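## Task

Take the blue shorts from the laundry pile and lay them on the right arm's side of the table, separate from the rest. All other garments must stay on the pile's side, and nothing may be on the floor or draped over a table edge. Dropping or tossing laundry is allowed. Anything that stays in place only because the robot is holding it does not count. At the end, release and move the grippers away.

## Robot and tools

Robot: two 6-joint arms with parallel grippers, named left_arm and right_arm. The names are not image sides. Scene frame: origin on the table top midway between the arms, +x out over the table, +z up, and left_arm on the +y side. Base poses: left_arm at (+0.016, +0.315, 0) m, right_arm at (-0.003, -0.341, 0) m, both nearly unrotated. So the right arm's half of the table is the -y side.

execute_actions takes "actions", a list with zero or one entry, plus an optional "pictures" boolean.
- Empty list: sends nothing and just reports the state.
- {"rows": [...], "steps": n}: a motion. n is 1 to 15 control steps of 1/30 s each, default 15. Each row covers one step. If there are fewer rows than steps, the last row repeats.
- {"steps": n} with no rows: a wait of up to 300 steps, counted from the previous result. Time you spend writing counts toward it.
A refused call moves nothing.

Each row is one list of 14 numbers, each in [-1, 1]. It covers both arms even if only one moves. The order is left_arm waist, shoulder, elbow, wrist pitch, wrist yaw, wrist roll, gripper opening, then the same seven for right_arm.

The six joint numbers are scaled offsets, not poses. They are measured from the joint angles in the most recent result that listed them. Before any result in the scene has listed them, and for later calls in the same reply, they are measured from where the arm is when the action starts. They are not measured from the previous row. A value of 1.0 equals 1.202 rad at the waist, 1.258 at the shoulder, 1.238 at the elbow, 2.073 at wrist pitch, and 2.022 at wrist yaw and at wrist roll. Because of this, an all-zero row pulls the arm back to those reference angles. It is not a way to hold still.

Stated joint ranges (rad): waist -2.618 to 3.054, shoulder 0.000 to 3.142, elbow 0.000 to 3.142, wrist pitch -1.571 to 1.571, wrist yaw -1.571 to 1.571, wrist roll -2.094 to 2.094. A call is refused if it pushes a joint more than 0.036 rad beyond its range. The true limit may differ from the stated one by up to 0.036 rad. A target beyond the true limit is clipped to it, and the result reports "joint sent to its limit", possibly for an earlier action. If that line is missing, it does not prove more travel is available.

Friction can leave a joint up to about 0.031 rad short of its target, and smaller commands may not move it at all. Speed is limited: each step's target stays within 0.202 rad (waist), 0.258 (shoulder), 0.238 (elbow), 0.573 (wrist pitch) or 0.522 (yaw, roll) of the measured angle. If a step's targets would shift a gripper more than 70 mm, all of that arm's targets are scaled back.

The gripper opening is absolute, not an offset: +1 is fully open (0.094 m between the pads) and -1 is closed. grip_measured uses the same scale. Between the extremes, the fingers go to where grip_measured equals your number. To hold cloth, command about 0.03 below grip_measured; a smaller gap gives a lighter grip. Each gripper's readings carry a fixed error of up to about 1 mm. Fingers point along the gripper's +z axis and close along its y axis. The reported end_effector_position is between the pads, about 1 cm behind the tips.

Result lines: the state line gives each gripper's position (m) and quat_wxyz in the scene frame. It can be off, more so at long reach. Joint positions and Joint velocities list each arm's six joints (rad, rad/s), then the pad gap (m, m/s). Joint torques are the raw drive outputs, offset and noisy. "joint command not followed" means the clearance check changed or blocked some targets; the rest of the row still ran. HELD marks steps on which your row was not fully sent. MOTOR HOT appears from 75 °C. At 90 °C the hot arm stops for 10 s, and at 100 °C it goes limp and falls; both are reported as OVER-TEMPERATURE FAULT. Avoid long loaded holds.

Between commands the arms keep driving toward the last row sent. They stop once motion has nearly ceased or a step is HELD, and after that only a new action moves them further. The simulation keeps running while you think.

Cameras (504x504 each): cam_high, cam_low, cam_left_wrist, cam_right_wrist. Images come with every result unless "pictures": false. zoom_image takes camera and region [x0, y0, x1, y1] in pixels, at most 504x504, and returns a closer view of the latest image. read_manual returns only licence texts. finished_scene takes scene, the number of the current scene; it ends that scene, grades it and cannot be undone.

Avoid letting the arms collide or press on each other, which can end the scene. Also avoid knocking cloth off the table, slamming, hard pushes, and dropping the target piece somewhere it cannot stay. Finish with the grippers open and withdrawn.

Each tool is called after ">>>" as name(argument=value, ...) on one line, values as JSON.

## Session

>>> execute_actions(actions=[])

Scene clock: 0.00 s of 6000.00 s.
left_arm: end_effector_position=(+0.3894, +0.3094, +0.4149) grip_measured=+1.000 end_effector_quat_wxyz=(+0.719, +0.002, +0.695, -0.011) | right_arm: end_effector_position=(+0.3732, -0.3245, +0.4101) grip_measured=+1.000 end_effector_quat_wxyz=(+0.714, -0.019, +0.700, +0.015)
Joint positions: left_arm=[-0.002  1.033  1.059  0.008  0.007 -0.013  0.094] | right_arm=[ 0.01   1.04   1.058  0.001 -0.006 -0.006  0.094]
Joint velocities: left_arm=[ 0.007  0.007 -0.002  0.007 -0.007  0.051  0.   ] | right_arm=[ 0.002 -0.002 -0.012  0.037  0.066 -0.037  0.   ]
Joint torques (N m, as the arm reports them, + toward a larger angle): no reading

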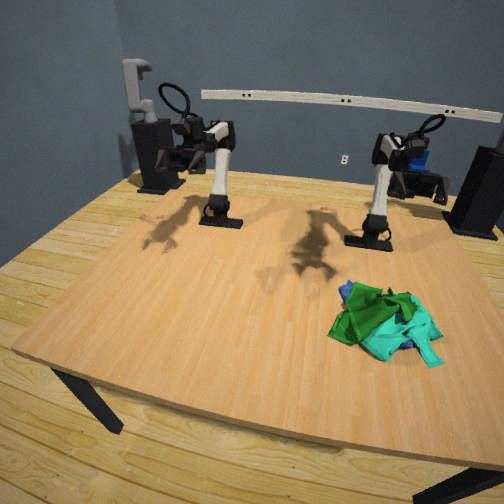

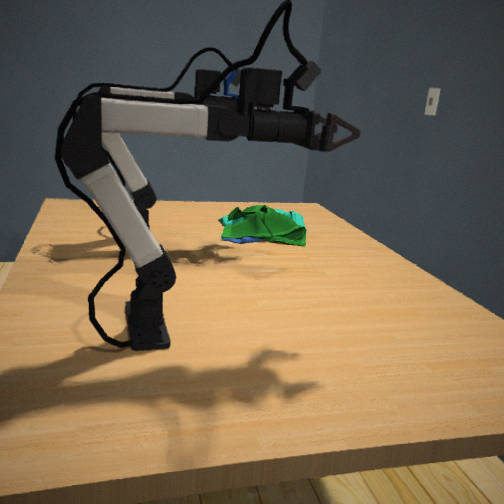

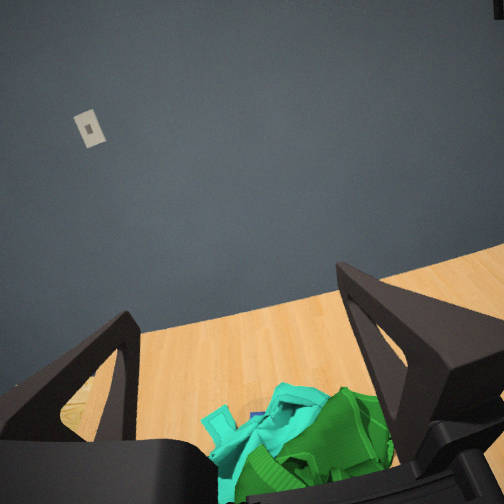

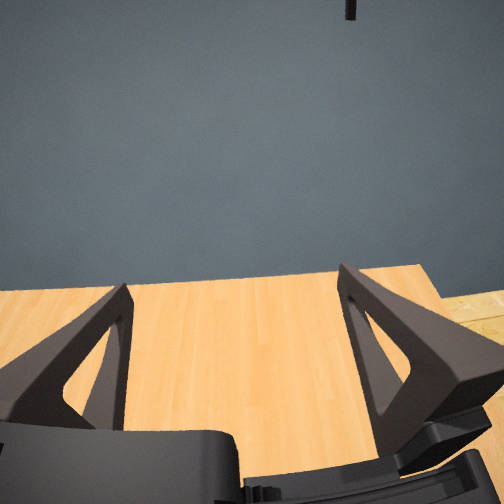

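>>> execute_actions(actions=[{"rows":[[-0.22,0.42,0.34,-0.62,0,0,1,-0.6,0,0,0,0,0,1]]}], pictures=false)

>>> execute_actions(actions=[{"steps":12}])

Scene clock: 1.13 s of 6000.00 s.
left_arm: end_effector_position=(+0.3781, +0.2164, +0.1866) grip_measured=+1.000 end_effector_quat_wxyz=(+0.221, +0.122, +0.967, -0.033) | right_arm: end_effector_position=(+0.2896, -0.5779, +0.4101) grip_measured=+1.000 end_effector_quat_wxyz=(+0.672, +0.232, +0.661, -0.241)
Joint positions: left_arm=[-0.254  1.564  1.444 -1.     0.004 -0.013  0.094] | right_arm=[-0.712  1.04   1.058  0.001  0.002 -0.007  0.094]
Joint velocities: left_arm=[-0.042  0.247 -0.002 -2.015 -0.037 -0.022  0.   ] | right_arm=[ 0.002  0.002 -0.012 -0.037 -0.007 -0.007  0.   ]
Joint torques (N m, as the arm reports them, + toward a larger angle): left_arm=[-0.99 -8.04  9.19  1.84  0.08  0.04] | right_arm=[ 0.42 -2.66  8.29  2.33 -0.11 -0.06]
Steps of this call (steps 1 to 19: nothing new was sent; steps 20 to 34: all 15 steps of this action). Readings (joint positions):
20: left_arm=[-0.019 1.049 1.087 -0.048 -0.001 -0.013] | right_arm=[-0.016 1.040 1.058 0.001 -0.020 -0.007]
21: left_arm=[-0.058 1.089 1.146 -0.121 -0.003 -0.013] | right_arm=[-0.077 1.040 1.058 0.001 -0.024 -0.007]
23: left_arm=[-0.148 1.194 1.268 -0.255 -0.003 -0.013] | right_arm=[-0.224 1.040 1.058 0.001 -0.019 -0.007]
27: left_arm=[-0.235 1.391 1.419 -0.474 0.004 -0.013] | right_arm=[-0.518 1.040 1.058 0.001 -0.012 -0.007]
34: the state above

Scene clock: 1.53 s of 6000.00 s.
left_arm: end_effector_position=(+0.3254, +0.2300, +0.1694) grip_measured=+1.000 end_effector_quat_wxyz=(+0.104, +0.125, +0.987, -0.016) | right_arm: end_effector_position=(+0.2899, -0.5775, +0.4101) grip_measured=+1.000 end_effector_quat_wxyz=(+0.672, +0.231, +0.661, -0.240)
Joint positions: left_arm=[-0.256  1.569  1.458 -1.248  0.004 -0.013  0.094] | right_arm=[-0.712  1.04   1.058  0.001 -0.    -0.007  0.094]
Joint velocities: left_arm=[ 0.002  0.007 -0.012 -0.081 -0.081 -0.037  0.   ] | right_arm=[ 0.017  0.007 -0.007  0.022  0.022  0.037  0.   ]
Joint torques (N m, as the arm reports them, + toward a larger angle): left_arm=[-1.08 -7.1   7.8   0.73  0.08  0.02] | right_arm=[ 0.42 -2.73  8.28  2.35 -0.06 -0.05]
Steps of this call (steps 1 to 12: the robot went on to your last target). Readings (joint positions):
1: left_arm=[-0.255 1.569 1.444 -1.061 0.004 -0.013] | right_arm=[-0.712 1.040 1.058 0.001 0.002 -0.007]
2: left_arm=[-0.256 1.569 1.444 -1.107 0.004 -0.013] | right_arm=[-0.712 1.040 1.058 0.001 0.001 -0.007]
4: left_arm=[-0.256 1.569 1.450 -1.171 0.004 -0.013] | right_arm=[-0.712 1.040 1.058 0.001 0.001 -0.007]
8: left_arm=[-0.256 1.569 1.457 -1.227 0.004 -0.013] | right_arm=[-0.712 1.040 1.058 0.001 0.000 -0.007]
12: the state above

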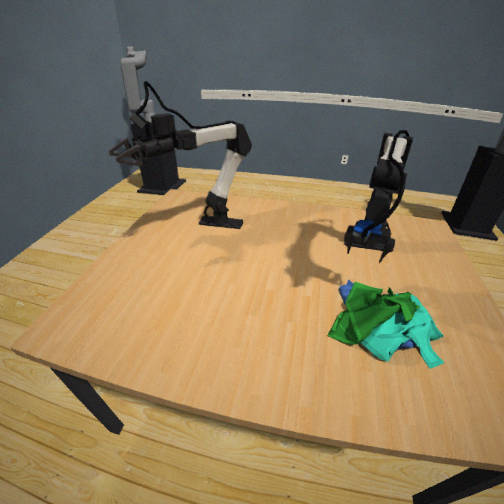

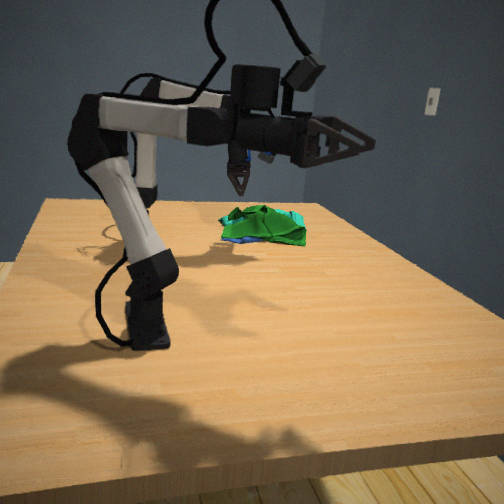

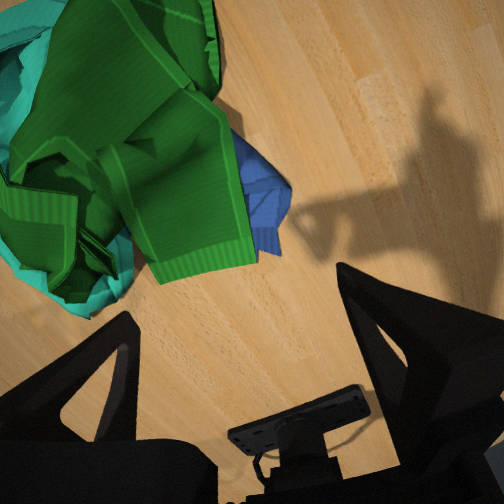

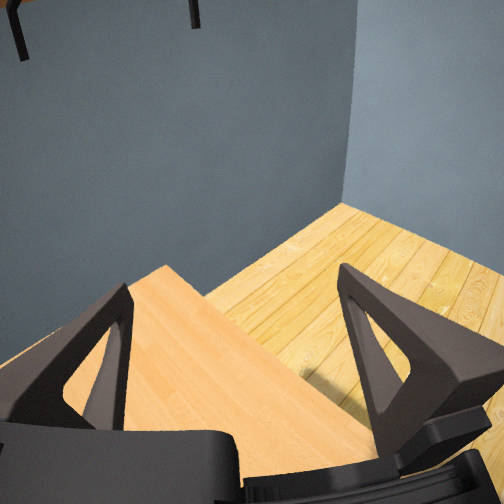

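>>> execute_actions(actions=[{"rows":[[-0.04,0.05,0,0.02,0,0.2,0.6,0,0,0,0,0,0,1],[-0.08,0.1,-0.02,0.04,0,0.4,0.3,0,0,0,0,0,0,1],[-0.08,0.15,-0.03,0.06,0,0.6,0.2,0,0,0,0,0,0,1],[-0.08,0.19,-0.04,0.085,0,0.74,0.2,0,0,0,0,0,0,1]]}], pictures=false)

>>> execute_actions(actions=[{"steps":8}])

Scene clock: 3.87 s of 6000.00 s.
left_arm: end_effector_position=(+0.3407, +0.1924, +0.0779) grip_measured=+0.203 end_effector_quat_wxyz=(+0.023, +0.732, +0.681, +0.010) | right_arm: end_effector_position=(+0.2900, -0.5775, +0.4101) grip_measured=+1.000 end_effector_quat_wxyz=(+0.672, +0.231, +0.661, -0.240)
Joint positions: left_arm=[-0.35   1.827  1.406 -1.1    0.001  1.284  0.056] | right_arm=[-0.712  1.04   1.058  0.001 -0.001 -0.007  0.094]
Joint velocities: left_arm=[-0.002 -0.002  0.007  0.081  0.051  1.223 -0.   ] | right_arm=[-0.002 -0.002  0.017 -0.081  0.022  0.022  0.   ]
Joint torques (N m, as the arm reports them, + toward a larger angle): left_arm=[-0.3  -9.63  6.16  0.62  0.11  0.08] | right_arm=[ 0.4  -2.74  8.23  2.35  0.02 -0.06]
Steps of this call (steps 1 to 30: the robot went on to your last target; steps 31 to 55: nothing new was sent; steps 56 to 70: all 15 steps of this action). Readings (joint positions):
56: left_arm=[-0.259 1.573 1.458 -1.259 0.003 0.044] | right_arm=[-0.712 1.040 1.058 0.001 -0.001 -0.007]
57: left_arm=[-0.273 1.585 1.458 -1.251 0.000 0.137] | right_arm=[-0.712 1.040 1.058 0.001 -0.001 -0.007]
59: left_arm=[-0.316 1.648 1.458 -1.213 0.000 0.321] | right_arm=[-0.712 1.040 1.058 0.001 -0.001 -0.007]
63: left_arm=[-0.350 1.804 1.426 -1.123 0.001 0.712] | right_arm=[-0.712 1.040 1.058 0.001 -0.001 -0.007]
70: the state above

Scene clock: 4.13 s of 6000.00 s.
left_arm: end_effector_position=(+0.3423, +0.1918, +0.0780) grip_measured=+0.203 end_effector_quat_wxyz=(+0.025, +0.784, +0.620, +0.014) | right_arm: end_effector_position=(+0.2900, -0.5775, +0.4101) grip_measured=+1.000 end_effector_quat_wxyz=(+0.672, +0.231, +0.661, -0.240)
Joint positions: left_arm=[-0.35   1.827  1.406 -1.092  0.001  1.444  0.056] | right_arm=[-0.712  1.04   1.058  0.001 -0.001 -0.007  0.094]
Joint velocities: left_arm=[-0.002 -0.027 -0.007  0.066 -0.066  0.227 -0.001] | right_arm=[ 0.007  0.012 -0.002  0.051 -0.037  0.007  0.   ]
Joint torques (N m, as the arm reports them, + toward a larger angle): left_arm=[-0.37 -9.68  5.97  0.65  0.14  0.09] | right_arm=[ 0.46 -2.77  8.27  2.34  0.02 -0.05]
Steps of this call (steps 1 to 8: the robot went on to your last target). Readings (joint positions):
1: left_arm=[-0.350 1.827 1.406 -1.098 0.001 1.323] | right_arm=[-0.712 1.040 1.058 0.001 -0.001 -0.007]
2: left_arm=[-0.350 1.827 1.406 -1.097 0.001 1.353] | right_arm=[-0.712 1.040 1.058 0.001 -0.001 -0.007]
4: left_arm=[-0.350 1.827 1.406 -1.094 0.001 1.398] | right_arm=[-0.712 1.040 1.058 0.001 -0.001 -0.007]
8: the state above

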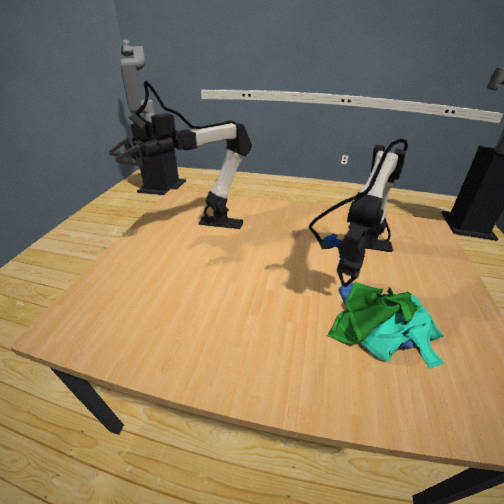

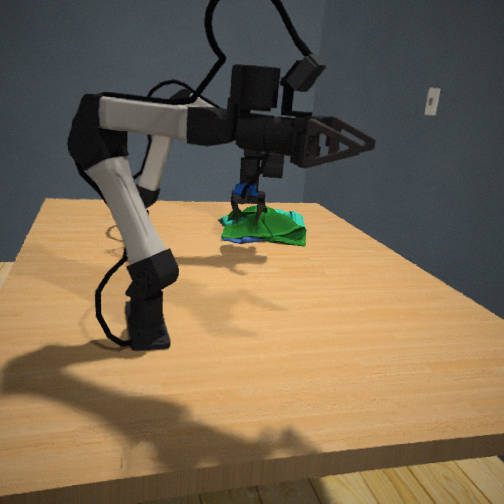

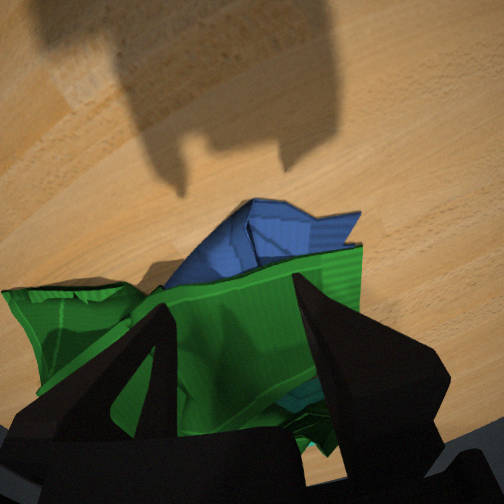

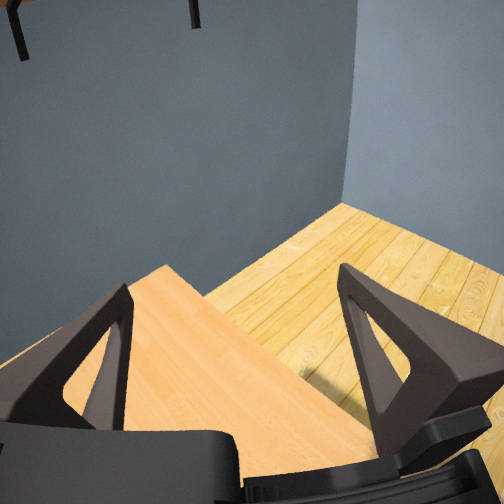

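>>> execute_actions(actions=[{"rows":[[-0.02,-0.03,-0.03,0.01,0,0.02,0.2,0,0,0,0,0,0,1],[-0.025,-0.03,-0.05,0.02,0,0.02,0.2,0,0,0,0,0,0,1],[-0.025,-0.03,-0.075,0.04,0,0.02,0.2,0,0,0,0,0,0,1],[-0.025,-0.025,-0.1,0.06,0,0.02,0.2,0,0,0,0,0,0,1],[-0.025,-0.02,-0.125,0.08,0,0.02,0.2,0,0,0,0,0,0,1],[-0.025,-0.015,-0.15,0.095,0,0.02,0.2,0,0,0,0,0,0,1],[-0.025,-0.015,-0.172,0.103,0,0.02,0.2,0,0,0,0,0,0,1]]}])

Scene clock: 5.90 s of 6000.00 s.
left_arm: end_effector_position=(+0.3210, +0.1920, +0.0351) grip_measured=+0.203 end_effector_quat_wxyz=(+0.022, +0.801, +0.598, +0.012) | right_arm: end_effector_position=(+0.2900, -0.5775, +0.4101) grip_measured=+1.000 end_effector_quat_wxyz=(+0.672, +0.231, +0.661, -0.240)
Joint positions: left_arm=[-0.373  1.804  1.201 -0.917  0.001  1.477  0.056] | right_arm=[-0.712  1.04   1.058  0.001 -0.001 -0.007  0.094]
Joint velocities: left_arm=[0.002 0.012 0.007 0.139 0.037 0.007 0.001] | right_arm=[-0.012  0.002 -0.007 -0.051  0.007  0.007  0.   ]
Joint torques (N m, as the arm reports them, + toward a larger angle): left_arm=[-0.9  -7.55  5.02  0.62  0.09  0.1 ] | right_arm=[ 0.41 -2.74  8.27  2.34  0.01 -0.06]
Steps of this call (steps 1 to 30: the robot went on to your last target; steps 31 to 38: nothing new was sent; steps 39 to 53: all 15 steps of this action). Readings (joint positions):
39: left_arm=[-0.352 1.825 1.403 -1.088 0.001 1.475] | right_arm=[-0.712 1.040 1.058 0.001 -0.001 -0.007]
40: left_arm=[-0.355 1.820 1.393 -1.081 0.001 1.475] | right_arm=[-0.712 1.040 1.058 0.001 -0.001 -0.007]
42: left_arm=[-0.364 1.807 1.353 -1.053 0.001 1.476] | right_arm=[-0.712 1.040 1.058 0.001 -0.001 -0.007]
46: left_arm=[-0.373 1.804 1.238 -0.967 0.001 1.476] | right_arm=[-0.712 1.040 1.058 0.001 -0.001 -0.007]
53: the state above

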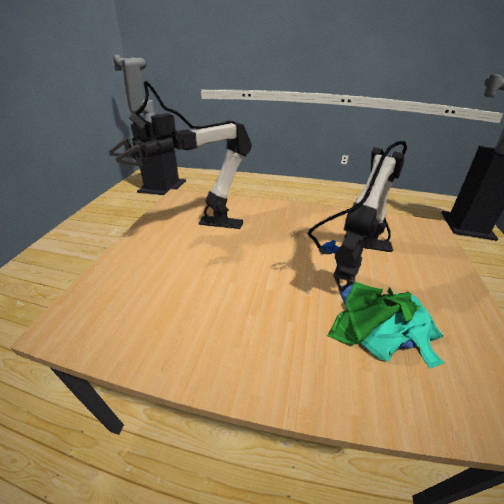

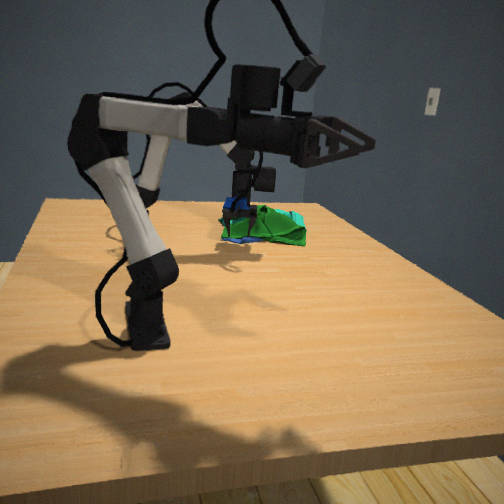

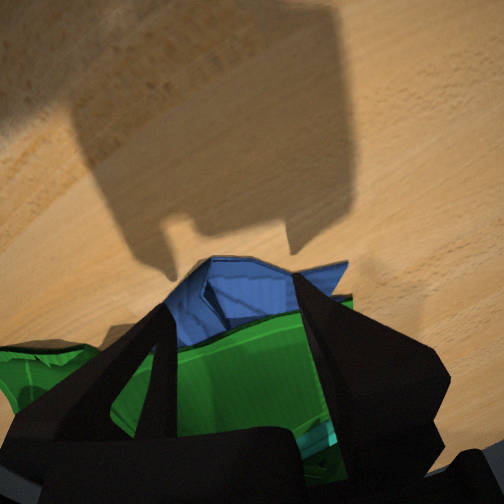

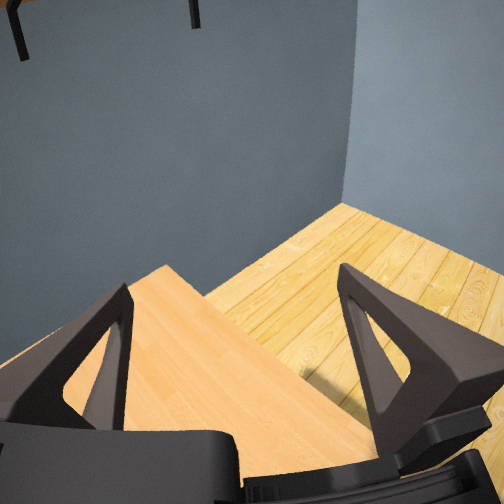

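>>> execute_actions(actions=[{"rows":[[0.02,0.01,0,0.01,0,0,0.2,0,0,0,0,0,0,1],[0.035,0.02,0,0.02,0,0,0.2,0,0,0,0,0,0,1],[0.035,0.035,0,0.03,0,0,0.2,0,0,0,0,0,0,1],[0.035,0.055,0,0.04,0,0,0.2,0,0,0,0,0,0,1]],"steps":12}])

Scene clock: 7.63 s of 6000.00 s.
left_arm: end_effector_position=(+0.3332, +0.2002, +0.0194) grip_measured=+0.202 end_effector_quat_wxyz=(+0.022, +0.790, +0.612, +0.013) | right_arm: end_effector_position=(+0.2900, -0.5775, +0.4101) grip_measured=+1.000 end_effector_quat_wxyz=(+0.672, +0.231, +0.661, -0.240)
Joint positions: left_arm=[-0.337  1.856  1.201 -0.864  0.001  1.477  0.056] | right_arm=[-0.712  1.04   1.058  0.001 -0.001 -0.007  0.094]
Joint velocities: left_arm=[-0.017 -0.007 -0.002 -0.051 -0.007 -0.095  0.   ] | right_arm=[-0.007 -0.022  0.012  0.007  0.022 -0.022  0.   ]
Joint torques (N m, as the arm reports them, + toward a larger angle): left_arm=[ 0.36 -7.03  5.53  0.74  0.1   0.04] | right_arm=[ 0.45 -2.73  8.25  2.34  0.01 -0.05]
Steps of this call (steps 1 to 30: the robot went on to your last target; steps 31 to 40: nothing new was sent; steps 41 to 52: all 12 steps of this action). Readings (joint positions):
41: left_arm=[-0.371 1.804 1.201 -0.897 0.001 1.477] | right_arm=[-0.712 1.040 1.058 0.001 -0.001 -0.007]
42: left_arm=[-0.367 1.804 1.201 -0.897 0.001 1.477] | right_arm=[-0.712 1.040 1.058 0.001 -0.001 -0.007]
44: left_arm=[-0.351 1.813 1.201 -0.889 0.001 1.477] | right_arm=[-0.712 1.040 1.058 0.001 -0.001 -0.007]
48: left_arm=[-0.337 1.856 1.201 -0.866 0.001 1.477] | right_arm=[-0.712 1.040 1.058 0.001 -0.001 -0.007]
52: the state above

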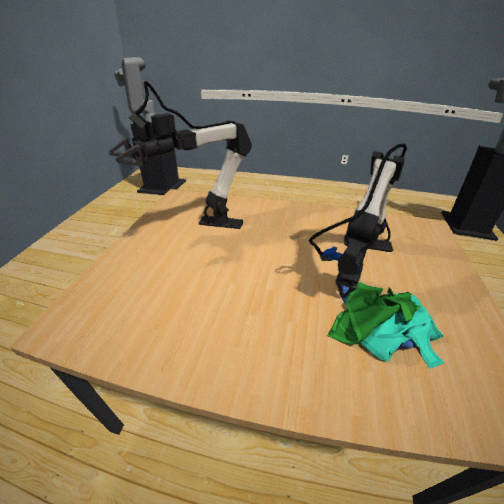

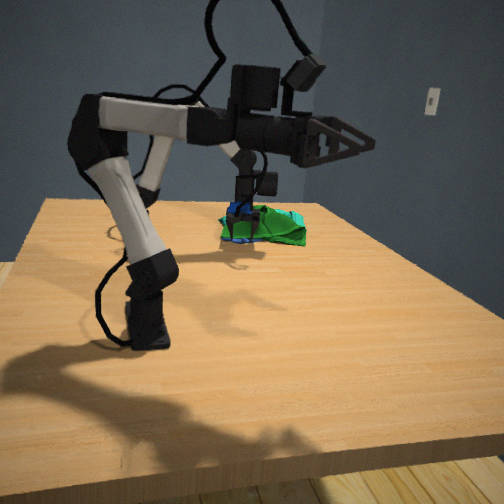

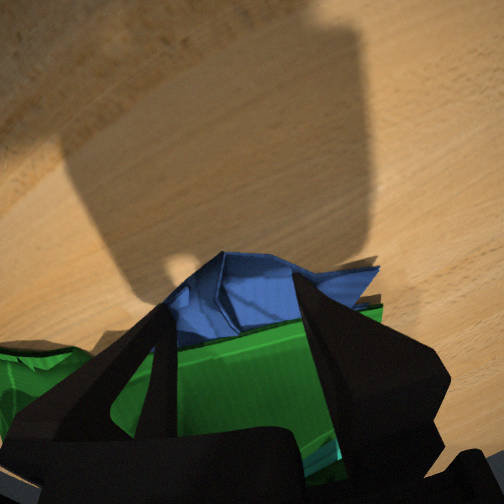

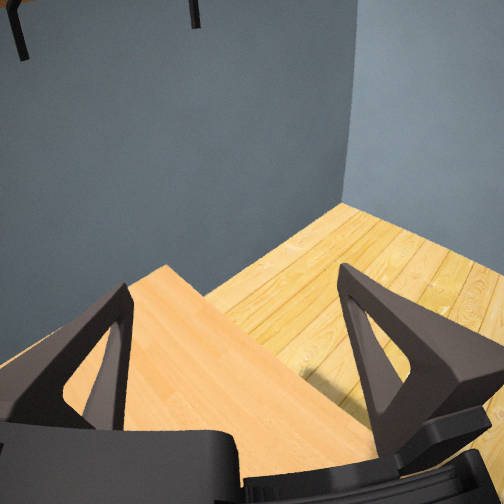

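>>> execute_actions(actions=[{"rows":[[0,0.028,0,0,0,0,0.2,0,0,0,0,0,0,1],[0,0.028,0,0,0,0,0.2,0,0,0,0,0,0,1],[0,0.028,0,0,0,0,0.2,0,0,0,0,0,0,1],[0,0.028,0,0,0,0,-1,0,0,0,0,0,0,1]],"steps":13}])

Scene clock: 8.60 s of 6000.00 s.
left_arm: end_effector_position=(+0.3335, +0.2001, +0.0194) grip_measured=-0.968 end_effector_quat_wxyz=(+0.022, +0.790, +0.612, +0.013) | right_arm: end_effector_position=(+0.2900, -0.5775, +0.4101) grip_measured=+1.000 end_effector_quat_wxyz=(+0.672, +0.231, +0.661, -0.240)
Joint positions: left_arm=[-0.337  1.856  1.201 -0.863  0.001  1.477  0.001] | right_arm=[-0.712  1.04   1.058  0.001 -0.001 -0.007  0.094]
Joint velocities: left_arm=[ 0.012  0.007  0.002 -0.022  0.007 -0.051 -0.   ] | right_arm=[-0.007 -0.012  0.002 -0.022 -0.037 -0.007  0.   ]
Joint torques (N m, as the arm reports them, + toward a larger angle): left_arm=[-0.19 -5.85  5.54  0.4   0.08  0.02] | right_arm=[ 0.38 -2.75  8.28  2.34  0.01 -0.06]
Steps of this call (steps 1 to 15: the robot went on to your last target; step 16: nothing new was sent; steps 17 to 29: all 13 steps of this action). Readings (joint positions):
17: left_arm=[-0.337 1.856 1.201 -0.864 0.001 1.477] | right_arm=[-0.712 1.040 1.058 0.001 -0.001 -0.007]
18: left_arm=[-0.337 1.856 1.201 -0.864 0.001 1.477] | right_arm=[-0.712 1.040 1.058 0.001 -0.001 -0.007]
20: left_arm=[-0.337 1.856 1.201 -0.864 0.001 1.477] | right_arm=[-0.712 1.040 1.058 0.001 -0.001 -0.007]
24: left_arm=[-0.337 1.856 1.201 -0.862 0.001 1.477] | right_arm=[-0.712 1.040 1.058 0.001 -0.001 -0.007]
29: the state above

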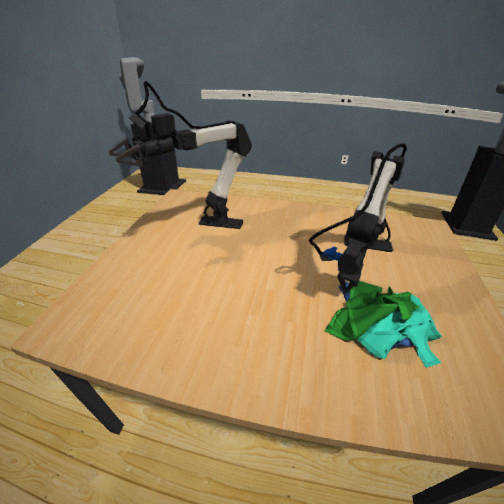

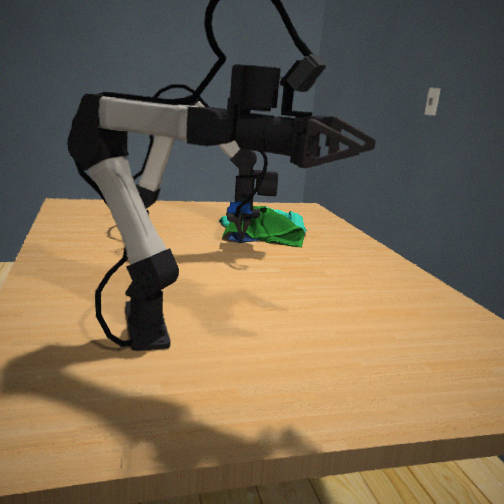

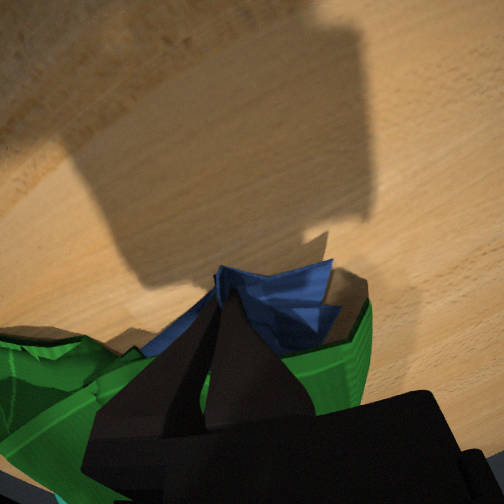

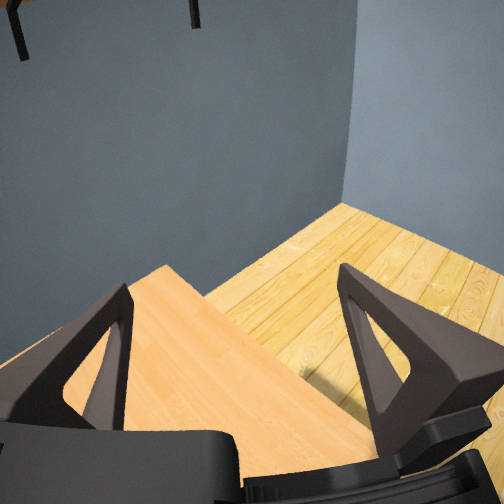

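>>> execute_actions(actions=[{"rows":[[0,-0.01,0.02,0,0,0,-1,0,0,0,0,0,0,1],[0,-0.02,0.04,-0.01,0,0,-1,0,0,0,0,0,0,1],[0,-0.03,0.06,-0.015,0,0,-1,0,0,0,0,0,0,1],[0,-0.04,0.08,-0.02,0,0,-1,0,0,0,0,0,0,1],[0,-0.05,0.1,-0.03,0,0,-1,0,0,0,0,0,0,1],[0,-0.06,0.12,-0.035,0,0,-1,0,0,0,0,0,0,1],[0,-0.07,0.14,-0.04,0,0,-1,0,0,0,0,0,0,1],[0,-0.08,0.16,-0.05,0,0,-1,0,0,0,0,0,0,1],[0,-0.09,0.18,-0.055,0,0,-1,0,0,0,0,0,0,1],[0,-0.1,0.2,-0.06,0,0,-1,0,0,0,0,0,0,1],[0,-0.11,0.22,-0.07,0,0,-1,0,0,0,0,0,0,1],[0,-0.12,0.24,-0.075,0,0,-1,0,0,0,0,0,0,1],[0,-0.13,0.26,-0.08,0,0,-1,0,0,0,0,0,0,1],[0,-0.14,0.28,-0.09,0,0,-1,0,0,0,0,0,0,1],[0,-0.15,0.3,-0.1,0,0,-1,0,0,0,0,0,0,1]]}], pictures=false)

>>> execute_actions(actions=[{"steps":8}])

Scene clock: 10.53 s of 6000.00 s.
left_arm: end_effector_position=(+0.3941, +0.1782, +0.1582) grip_measured=-0.968 end_effector_quat_wxyz=(+0.164, +0.775, +0.601, +0.103) | right_arm: end_effector_position=(+0.2900, -0.5775, +0.4101) grip_measured=+1.000 end_effector_quat_wxyz=(+0.672, +0.231, +0.661, -0.240)
Joint positions: left_arm=[-0.337  1.711  1.514 -0.983  0.001  1.477  0.001] | right_arm=[-0.712  1.04   1.058  0.001 -0.001 -0.007  0.094]
Joint velocities: left_arm=[ 0.017 -0.344  0.706 -0.447  0.037  0.066  0.001] | right_arm=[-0.007  0.002  0.027 -0.051  0.007 -0.007  0.   ]
Joint torques (N m, as the arm reports them, + toward a larger angle): left_arm=[-0.19 -9.48  7.56  0.98  0.1   0.  ] | right_arm=[ 0.4  -2.74  8.25  2.33  0.01 -0.05]
Steps of this call (steps 1 to 15: the robot went on to your last target; steps 16 to 43: nothing new was sent; steps 44 to 58: all 15 steps of this action). Readings (joint positions):
44: left_arm=[-0.337 1.856 1.203 -0.864 0.001 1.477] | right_arm=[-0.712 1.040 1.058 0.001 -0.001 -0.007]
45: left_arm=[-0.337 1.856 1.209 -0.866 0.001 1.477] | right_arm=[-0.712 1.040 1.058 0.001 -0.001 -0.007]
47: left_arm=[-0.337 1.854 1.234 -0.878 0.001 1.477] | right_arm=[-0.712 1.040 1.058 0.001 -0.001 -0.007]
51: left_arm=[-0.337 1.817 1.328 -0.911 0.001 1.477] | right_arm=[-0.712 1.040 1.058 0.001 -0.001 -0.007]
58: the state above

Scene clock: 10.80 s of 6000.00 s.
left_arm: end_effector_position=(+0.3898, +0.1798, +0.1867) grip_measured=-0.968 end_effector_quat_wxyz=(+0.180, +0.772, +0.599, +0.113) | right_arm: end_effector_position=(+0.2900, -0.5775, +0.4101) grip_measured=+1.000 end_effector_quat_wxyz=(+0.672, +0.231, +0.661, -0.240)
Joint positions: left_arm=[-0.337  1.669  1.564 -1.038  0.001  1.477  0.001] | right_arm=[-0.712  1.04   1.058  0.001 -0.001 -0.007  0.094]
Joint velocities: left_arm=[ 0.002 -0.012 -0.017 -0.168  0.051 -0.022 -0.   ] | right_arm=[-0.007  0.002  0.002  0.022 -0.051  0.007  0.   ]
Joint torques (N m, as the arm reports them, + toward a larger angle): left_arm=[-0.24 -7.67  7.22  1.16  0.1   0.01] | right_arm=[ 0.45 -2.72  8.23  2.35  0.02 -0.05]
Steps of this call (steps 1 to 8: the robot went on to your last target). Readings (joint positions):
1: left_arm=[-0.337 1.699 1.535 -0.994 0.001 1.477] | right_arm=[-0.712 1.040 1.058 0.001 -0.001 -0.007]
2: left_arm=[-0.337 1.687 1.549 -1.002 0.001 1.477] | right_arm=[-0.712 1.040 1.058 0.001 -0.001 -0.007]
4: left_arm=[-0.337 1.671 1.563 -1.013 0.001 1.477] | right_arm=[-0.712 1.040 1.058 0.001 -0.001 -0.007]
8: the state above

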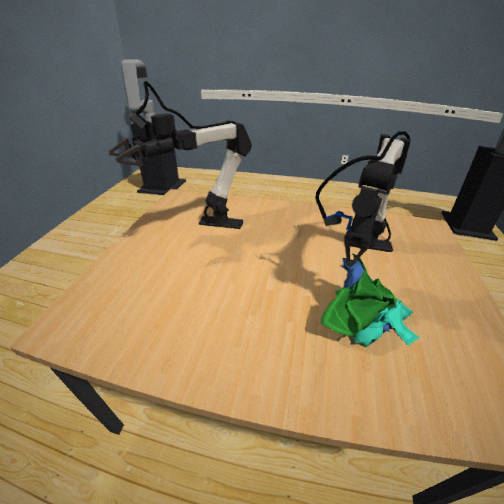

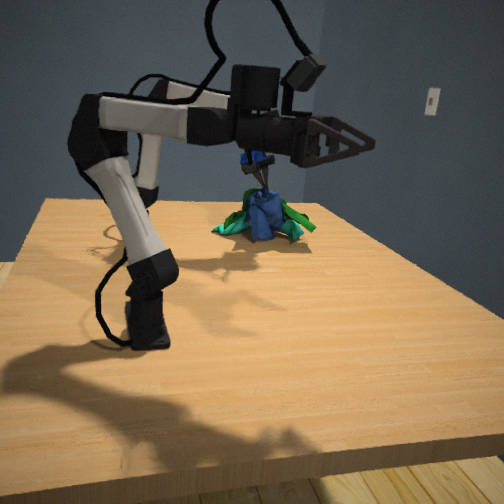

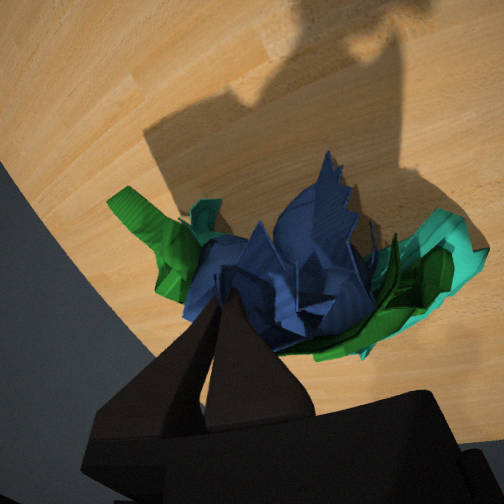

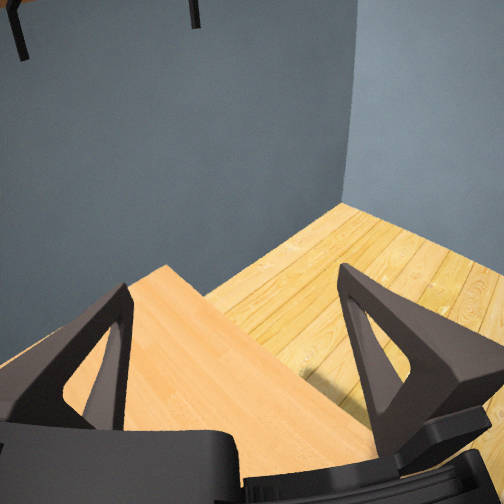

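Keep lifting while moving toward +y so the others fall well inside their half.

>>> execute_actions(actions=[{"rows":[[0.015,-0.01,0.02,0,0,0,-1,0,0,0,0,0,0,1],[0.03,-0.02,0.04,0,0,0,-1,0,0,0,0,0,0,1],[0.045,-0.03,0.06,0,0,0,-1,0,0,0,0,0,0,1],[0.06,-0.04,0.08,0,0,0,-1,0,0,0,0,0,0,1],[0.075,-0.05,0.1,0,0,0,-1,0,0,0,0,0,0,1],[0.09,-0.06,0.12,0,0,0,-1,0,0,0,0,0,0,1],[0.105,-0.07,0.14,0,0,0,-1,0,0,0,0,0,0,1],[0.12,-0.08,0.16,0,0,0,-1,0,0,0,0,0,0,1],[0.135,-0.09,0.18,0,0,0,-1,0,0,0,0,0,0,1],[0.15,-0.1,0.2,0,0,0,-1,0,0,0,0,0,0,1],[0.165,-0.11,0.22,0,0,0,-1,0,0,0,0,0,0,1],[0.18,-0.12,0.24,0,0,0,-1,0,0,0,0,0,0,1],[0.19,-0.13,0.26,0,0,0,-1,0,0,0,0,0,0,1],[0.2,-0.14,0.28,0,0,0,-1,0,0,0,0,0,0,1],[0.21,-0.15,0.3,0,0,0,-1,0,0,0,0,0,0,1]]}], pictures=false)

>>> execute_actions(actions=[{"steps":15}])

Scene clock: 12.67 s of 6000.00 s.
left_arm: end_effector_position=(+0.4176, +0.2662, +0.3610) grip_measured=-0.968 end_effector_quat_wxyz=(+0.331, +0.649, +0.632, +0.265) | right_arm: end_effector_position=(+0.2900, -0.5775, +0.4101) grip_measured=+1.000 end_effector_quat_wxyz=(+0.672, +0.231, +0.661, -0.240)
Joint positions: left_arm=[-0.111  1.523  1.877 -1.05   0.002  1.477  0.001] | right_arm=[-0.712  1.04   1.058  0.001 -0.001 -0.007  0.094]
Joint velocities: left_arm=[ 0.339 -0.422  0.73  -0.037 -0.051  0.037  0.   ] | right_arm=[ 0.012 -0.012 -0.027  0.007 -0.066 -0.095  0.   ]
Joint torques (N m, as the arm reports them, + toward a larger angle): left_arm=[ 0.18 -7.19  7.17  2.28  0.06 -0.02] | right_arm=[ 0.4  -2.74  8.26  2.34  0.01 -0.06]
Steps of this call (steps 1 to 30: the robot went on to your last target; steps 31 to 41: nothing new was sent; steps 42 to 56: all 15 steps of this action). Readings (joint positions):
42: left_arm=[-0.336 1.669 1.564 -1.054 0.001 1.477] | right_arm=[-0.712 1.040 1.058 0.001 -0.001 -0.007]
43: left_arm=[-0.333 1.669 1.568 -1.055 0.001 1.477] | right_arm=[-0.712 1.040 1.058 0.001 -0.001 -0.007]
45: left_arm=[-0.314 1.669 1.593 -1.056 0.002 1.477] | right_arm=[-0.712 1.040 1.058 0.001 -0.001 -0.007]
49: left_arm=[-0.236 1.638 1.688 -1.055 0.002 1.477] | right_arm=[-0.712 1.040 1.058 0.001 -0.001 -0.007]
56: the state above

Scene clock: 13.17 s of 6000.00 s.
left_arm: end_effector_position=(+0.4060, +0.2756, +0.4038) grip_measured=-0.968 end_effector_quat_wxyz=(+0.367, +0.624, +0.620, +0.301) | right_arm: end_effector_position=(+0.2900, -0.5775, +0.4101) grip_measured=+1.000 end_effector_quat_wxyz=(+0.672, +0.231, +0.661, -0.240)
Joint positions: left_arm=[-0.09   1.472  1.932 -1.041  0.002  1.477  0.001] | right_arm=[-0.712  1.04   1.058  0.001 -0.001 -0.007  0.094]
Joint velocities: left_arm=[ 0.002  0.002 -0.007 -0.066 -0.007  0.007 -0.001] | right_arm=[-0.007 -0.012 -0.002 -0.037 -0.037  0.022  0.   ]
Joint torques (N m, as the arm reports them, + toward a larger angle): left_arm=[ 0.34 -4.65  6.27  2.29  0.06 -0.03] | right_arm=[ 0.36 -2.71  8.29  2.33  0.02 -0.06]
Steps of this call (steps 1 to 15: the robot went on to your last target). Readings (joint positions):
1: left_arm=[-0.100 1.508 1.899 -1.047 0.002 1.477] | right_arm=[-0.712 1.040 1.058 0.001 -0.001 -0.007]
2: left_arm=[-0.093 1.495 1.915 -1.044 0.002 1.477] | right_arm=[-0.712 1.040 1.058 0.001 -0.001 -0.007]
4: left_arm=[-0.090 1.475 1.930 -1.041 0.002 1.477] | right_arm=[-0.712 1.040 1.058 0.001 -0.001 -0.007]
8: left_arm=[-0.090 1.472 1.932 -1.041 0.002 1.477] | right_arm=[-0.712 1.040 1.058 0.001 -0.001 -0.007]
15: the state above

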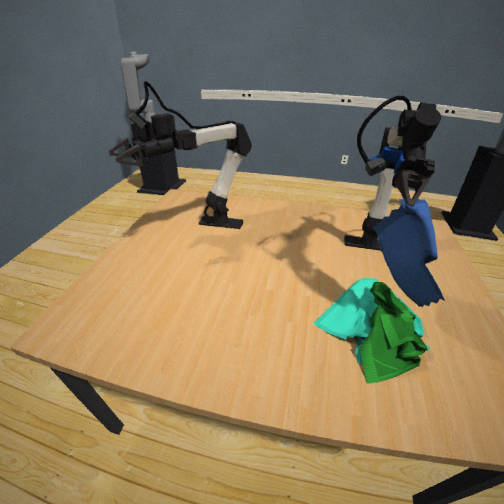

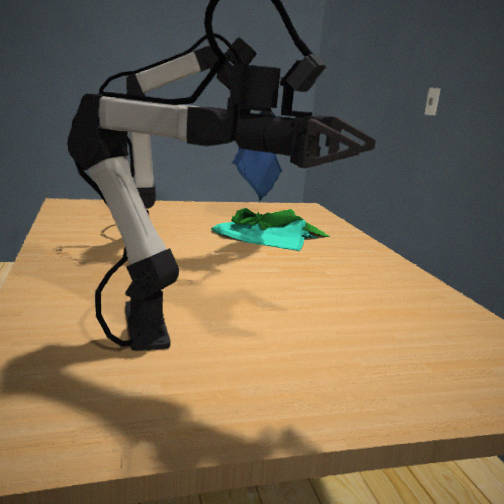

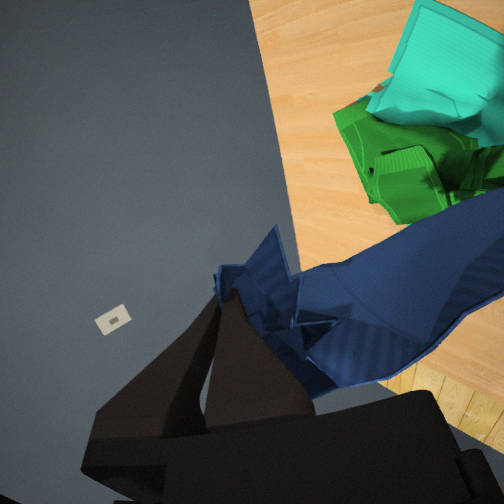

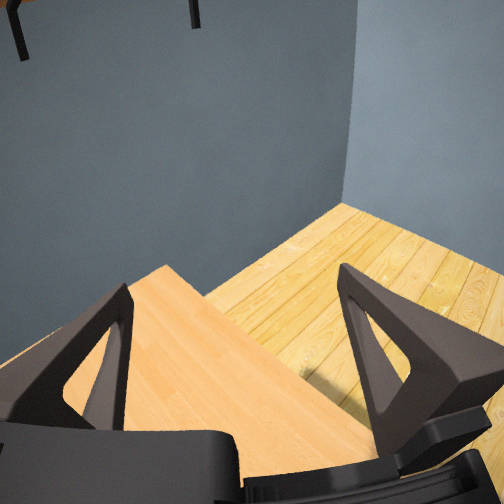

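>>> execute_actions(actions=[{"rows":[[-0.02,0.01,0.01,0,0,-0.02,-1,0,0,0,0,0,0,1],[-0.05,0.02,0.02,0.01,0,-0.05,-1,0,0,0,0,0,0,1],[-0.09,0.04,0.03,0.02,0,-0.08,-1,0,0,0,0,0,0,1],[-0.13,0.06,0.05,0.03,0,-0.11,-1,0,0,0,0,0,0,1],[-0.17,0.08,0.07,0.04,0,-0.14,-1,0,0,0,0,0,0,1],[-0.21,0.11,0.09,0.05,0,-0.17,-1,0,0,0,0,0,0,1],[-0.25,0.14,0.11,0.065,0,-0.2,-1,0,0,0,0,0,0,1],[-0.29,0.17,0.13,0.08,0,-0.23,-1,0,0,0,0,0,0,1],[-0.33,0.2,0.15,0.095,0,-0.26,-1,0,0,0,0,0,0,1],[-0.37,0.23,0.17,0.11,0,-0.29,-1,0,0,0,0,0,0,1],[-0.41,0.26,0.19,0.125,0,-0.32,-1,0,0,0,0,0,0,1],[-0.45,0.29,0.21,0.14,0,-0.35,-1,0,0,0,0,0,0,1],[-0.49,0.32,0.23,0.155,0,-0.38,-1,0,0,0,0,0,0,1],[-0.53,0.35,0.25,0.17,0,-0.41,-1,0,0,0,0,0,0,1],[-0.757,0.58,0.34,0.26,0,-0.65,-1,0,0,0,0,0,0,1]]}], pictures=false)

>>> execute_actions(actions=[{"steps":22}])

Scene clock: 15.50 s of 6000.00 s.
left_arm: end_effector_position=(+0.4322, +0.0025, +0.3922) grip_measured=-0.968 end_effector_quat_wxyz=(+0.514, +0.595, +0.615, +0.067) | right_arm: end_effector_position=(+0.2900, -0.5775, +0.4101) grip_measured=+1.000 end_effector_quat_wxyz=(+0.672, +0.231, +0.661, -0.240)
Joint positions: left_arm=[-0.636  1.847  2.188 -0.822 -0.005  0.896  0.001] | right_arm=[-0.712  1.04   1.058  0.001 -0.001 -0.007  0.094]
Joint velocities: left_arm=[-1.082  1.233  0.867  0.74  -0.022 -1.575 -0.   ] | right_arm=[ 0.002 -0.002  0.007  0.051 -0.022 -0.022  0.   ]
Joint torques (N m, as the arm reports them, + toward a larger angle): left_arm=[-0.32 -7.51  8.04  3.03  0.08 -0.11] | right_arm=[ 0.38 -2.72  8.25  2.34  0.01 -0.07]
Steps of this call (steps 1 to 15: the robot went on to your last target; steps 16 to 55: nothing new was sent; steps 56 to 70: all 15 steps of this action). Readings (joint positions):
56: left_arm=[-0.092 1.472 1.932 -1.041 0.002 1.472] | right_arm=[-0.712 1.040 1.058 0.001 -0.001 -0.007]
57: left_arm=[-0.099 1.472 1.932 -1.041 0.000 1.458] | right_arm=[-0.712 1.040 1.058 0.001 -0.001 -0.007]
59: left_arm=[-0.151 1.485 1.947 -1.039 -0.004 1.403] | right_arm=[-0.712 1.040 1.058 0.001 -0.001 -0.007]
63: left_arm=[-0.339 1.585 2.039 -0.983 -0.005 1.233] | right_arm=[-0.712 1.040 1.058 0.001 -0.001 -0.007]
70: the state above

Scene clock: 16.23 s of 6000.00 s.
left_arm: end_effector_position=(+0.3543, -0.2312, +0.3065) grip_measured=-0.968 end_effector_quat_wxyz=(+0.495, +0.475, +0.693, -0.221) | right_arm: end_effector_position=(+0.2900, -0.5775, +0.4101) grip_measured=+1.000 end_effector_quat_wxyz=(+0.672, +0.231, +0.661, -0.240)
Joint positions: left_arm=[-1.005  2.228  2.334 -0.531  0.007  0.184  0.002] | right_arm=[-0.712  1.04   1.058  0.001 -0.001 -0.007  0.094]
Joint velocities: left_arm=[ 0.046  0.002 -0.007  0.037  0.007 -0.066 -0.   ] | right_arm=[-0.007 -0.017  0.012 -0.007 -0.051  0.007  0.   ]
Joint torques (N m, as the arm reports them, + toward a larger angle): left_arm=[ -0.02 -14.49   8.45   2.8    0.    -0.08] | right_arm=[ 0.39 -2.75  8.25  2.34  0.02 -0.06]
Steps of this call (steps 1 to 22: the robot went on to your last target). Readings (joint positions):
1: left_arm=[-0.673 1.890 2.216 -0.792 -0.005 0.845] | right_arm=[-0.712 1.040 1.058 0.001 -0.001 -0.007]
2: left_arm=[-0.707 1.933 2.240 -0.761 -0.005 0.795] | right_arm=[-0.712 1.040 1.058 0.001 -0.001 -0.007]
4: left_arm=[-0.772 2.011 2.272 -0.710 -0.005 0.697] | right_arm=[-0.712 1.040 1.058 0.001 -0.001 -0.007]
8: left_arm=[-0.907 2.145 2.303 -0.633 -0.005 0.474] | right_arm=[-0.712 1.040 1.058 0.001 -0.001 -0.007]
22: the state above

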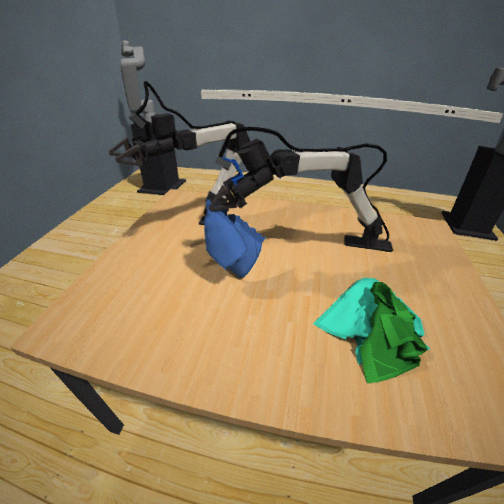

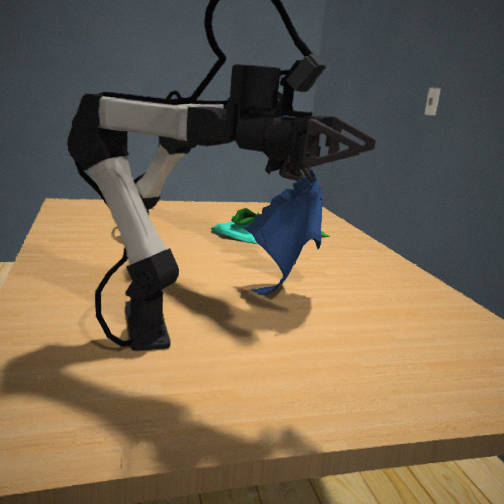

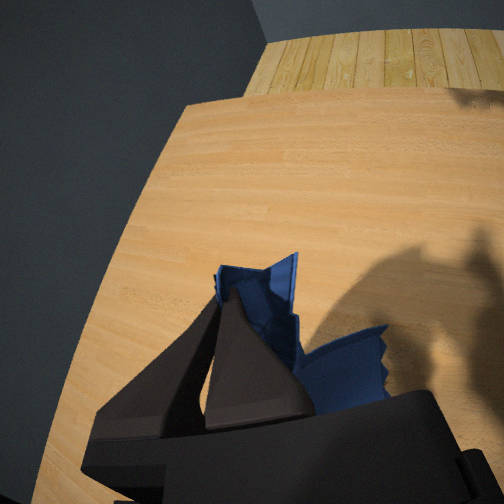

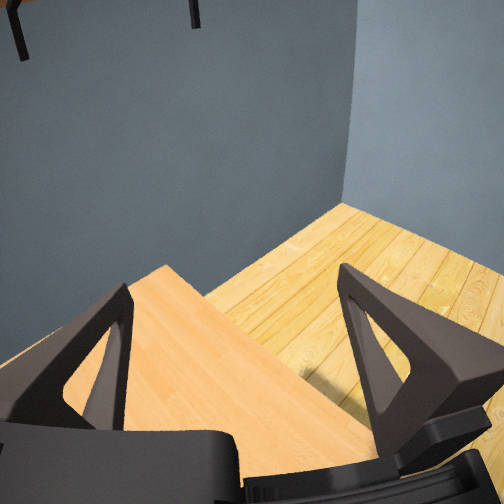

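>>> execute_actions(actions=[{"rows":[[0,0.02,0.04,0,0,0,-1,0,0,0,0,0,0,1],[0,0.04,0.08,0,0,0,-1,0,0,0,0,0,0,1],[0,0.06,0.12,0,0,0,-1,0,0,0,0,0,0,1],[0,0.08,0.16,0,0,0,-1,0,0,0,0,0,0,1],[0,0.1,0.2,0,0,0,-1,0,0,0,0,0,0,1],[0,0.11,0.23,0,0,0,-1,0,0,0,0,0,0,1]]}])

Scene clock: 18.93 s of 6000.00 s.
left_arm: end_effector_position=(+0.3657, -0.2487, +0.3514) grip_measured=-0.968 end_effector_quat_wxyz=(+0.546, +0.450, +0.662, -0.246) | right_arm: end_effector_position=(+0.2900, -0.5775, +0.4101) grip_measured=+1.000 end_effector_quat_wxyz=(+0.672, +0.231, +0.661, -0.240)
Joint positions: left_arm=[-1.004  2.348  2.599 -0.537  0.007  0.176  0.002] | right_arm=[-0.712  1.04   1.058  0.001 -0.001 -0.007  0.094]
Joint velocities: left_arm=[ 0.007  0.002 -0.012 -0.007  0.051 -0.007 -0.001] | right_arm=[ 0.022 -0.007  0.007 -0.051  0.051 -0.037  0.   ]
Joint torques (N m, as the arm reports them, + toward a larger angle): left_arm=[ -0.3  -12.01   8.21   2.66   0.05   0.08] | right_arm=[ 0.42 -2.7   8.27  2.33  0.   -0.07]
Steps of this call (steps 1 to 30: the robot went on to your last target; steps 31 to 66: nothing new was sent; steps 67 to 81: all 15 steps of this action). Readings (joint positions):
67: left_arm=[-1.004 2.230 2.339 -0.530 0.007 0.171] | right_arm=[-0.712 1.040 1.058 0.001 -0.001 -0.007]
68: left_arm=[-1.004 2.239 2.358 -0.535 0.007 0.173] | right_arm=[-0.712 1.040 1.058 0.001 -0.001 -0.007]
70: left_arm=[-1.004 2.277 2.435 -0.539 0.007 0.174] | right_arm=[-0.712 1.040 1.058 0.001 -0.001 -0.007]
74: left_arm=[-1.004 2.345 2.578 -0.537 0.007 0.175] | right_arm=[-0.712 1.040 1.058 0.001 -0.001 -0.007]
81: the state above

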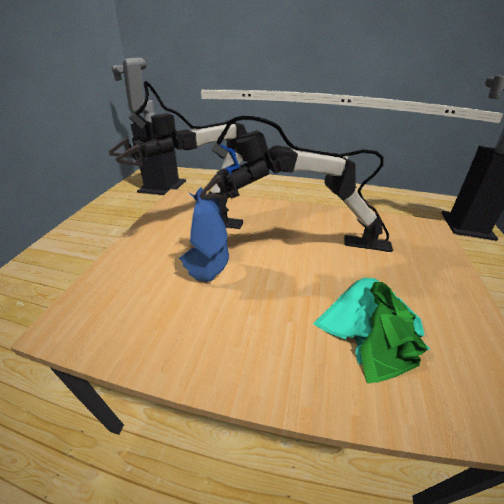

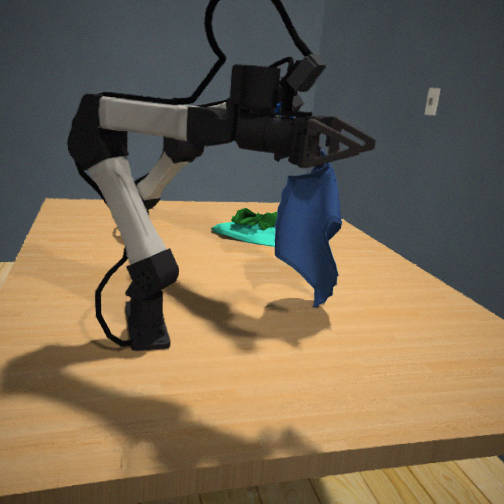

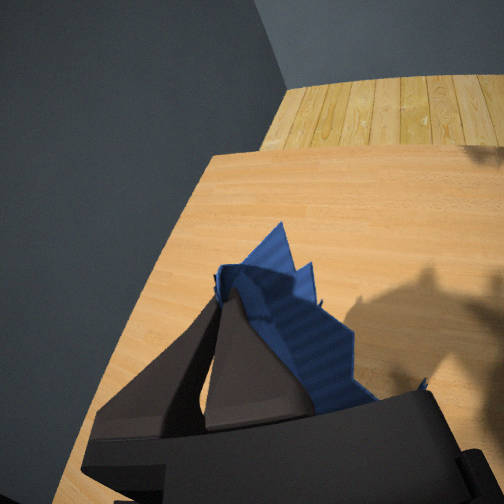

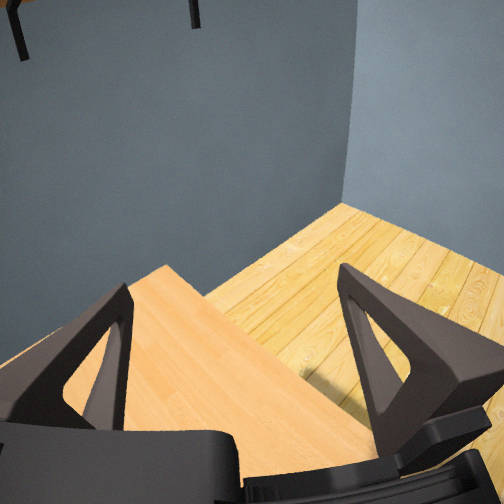

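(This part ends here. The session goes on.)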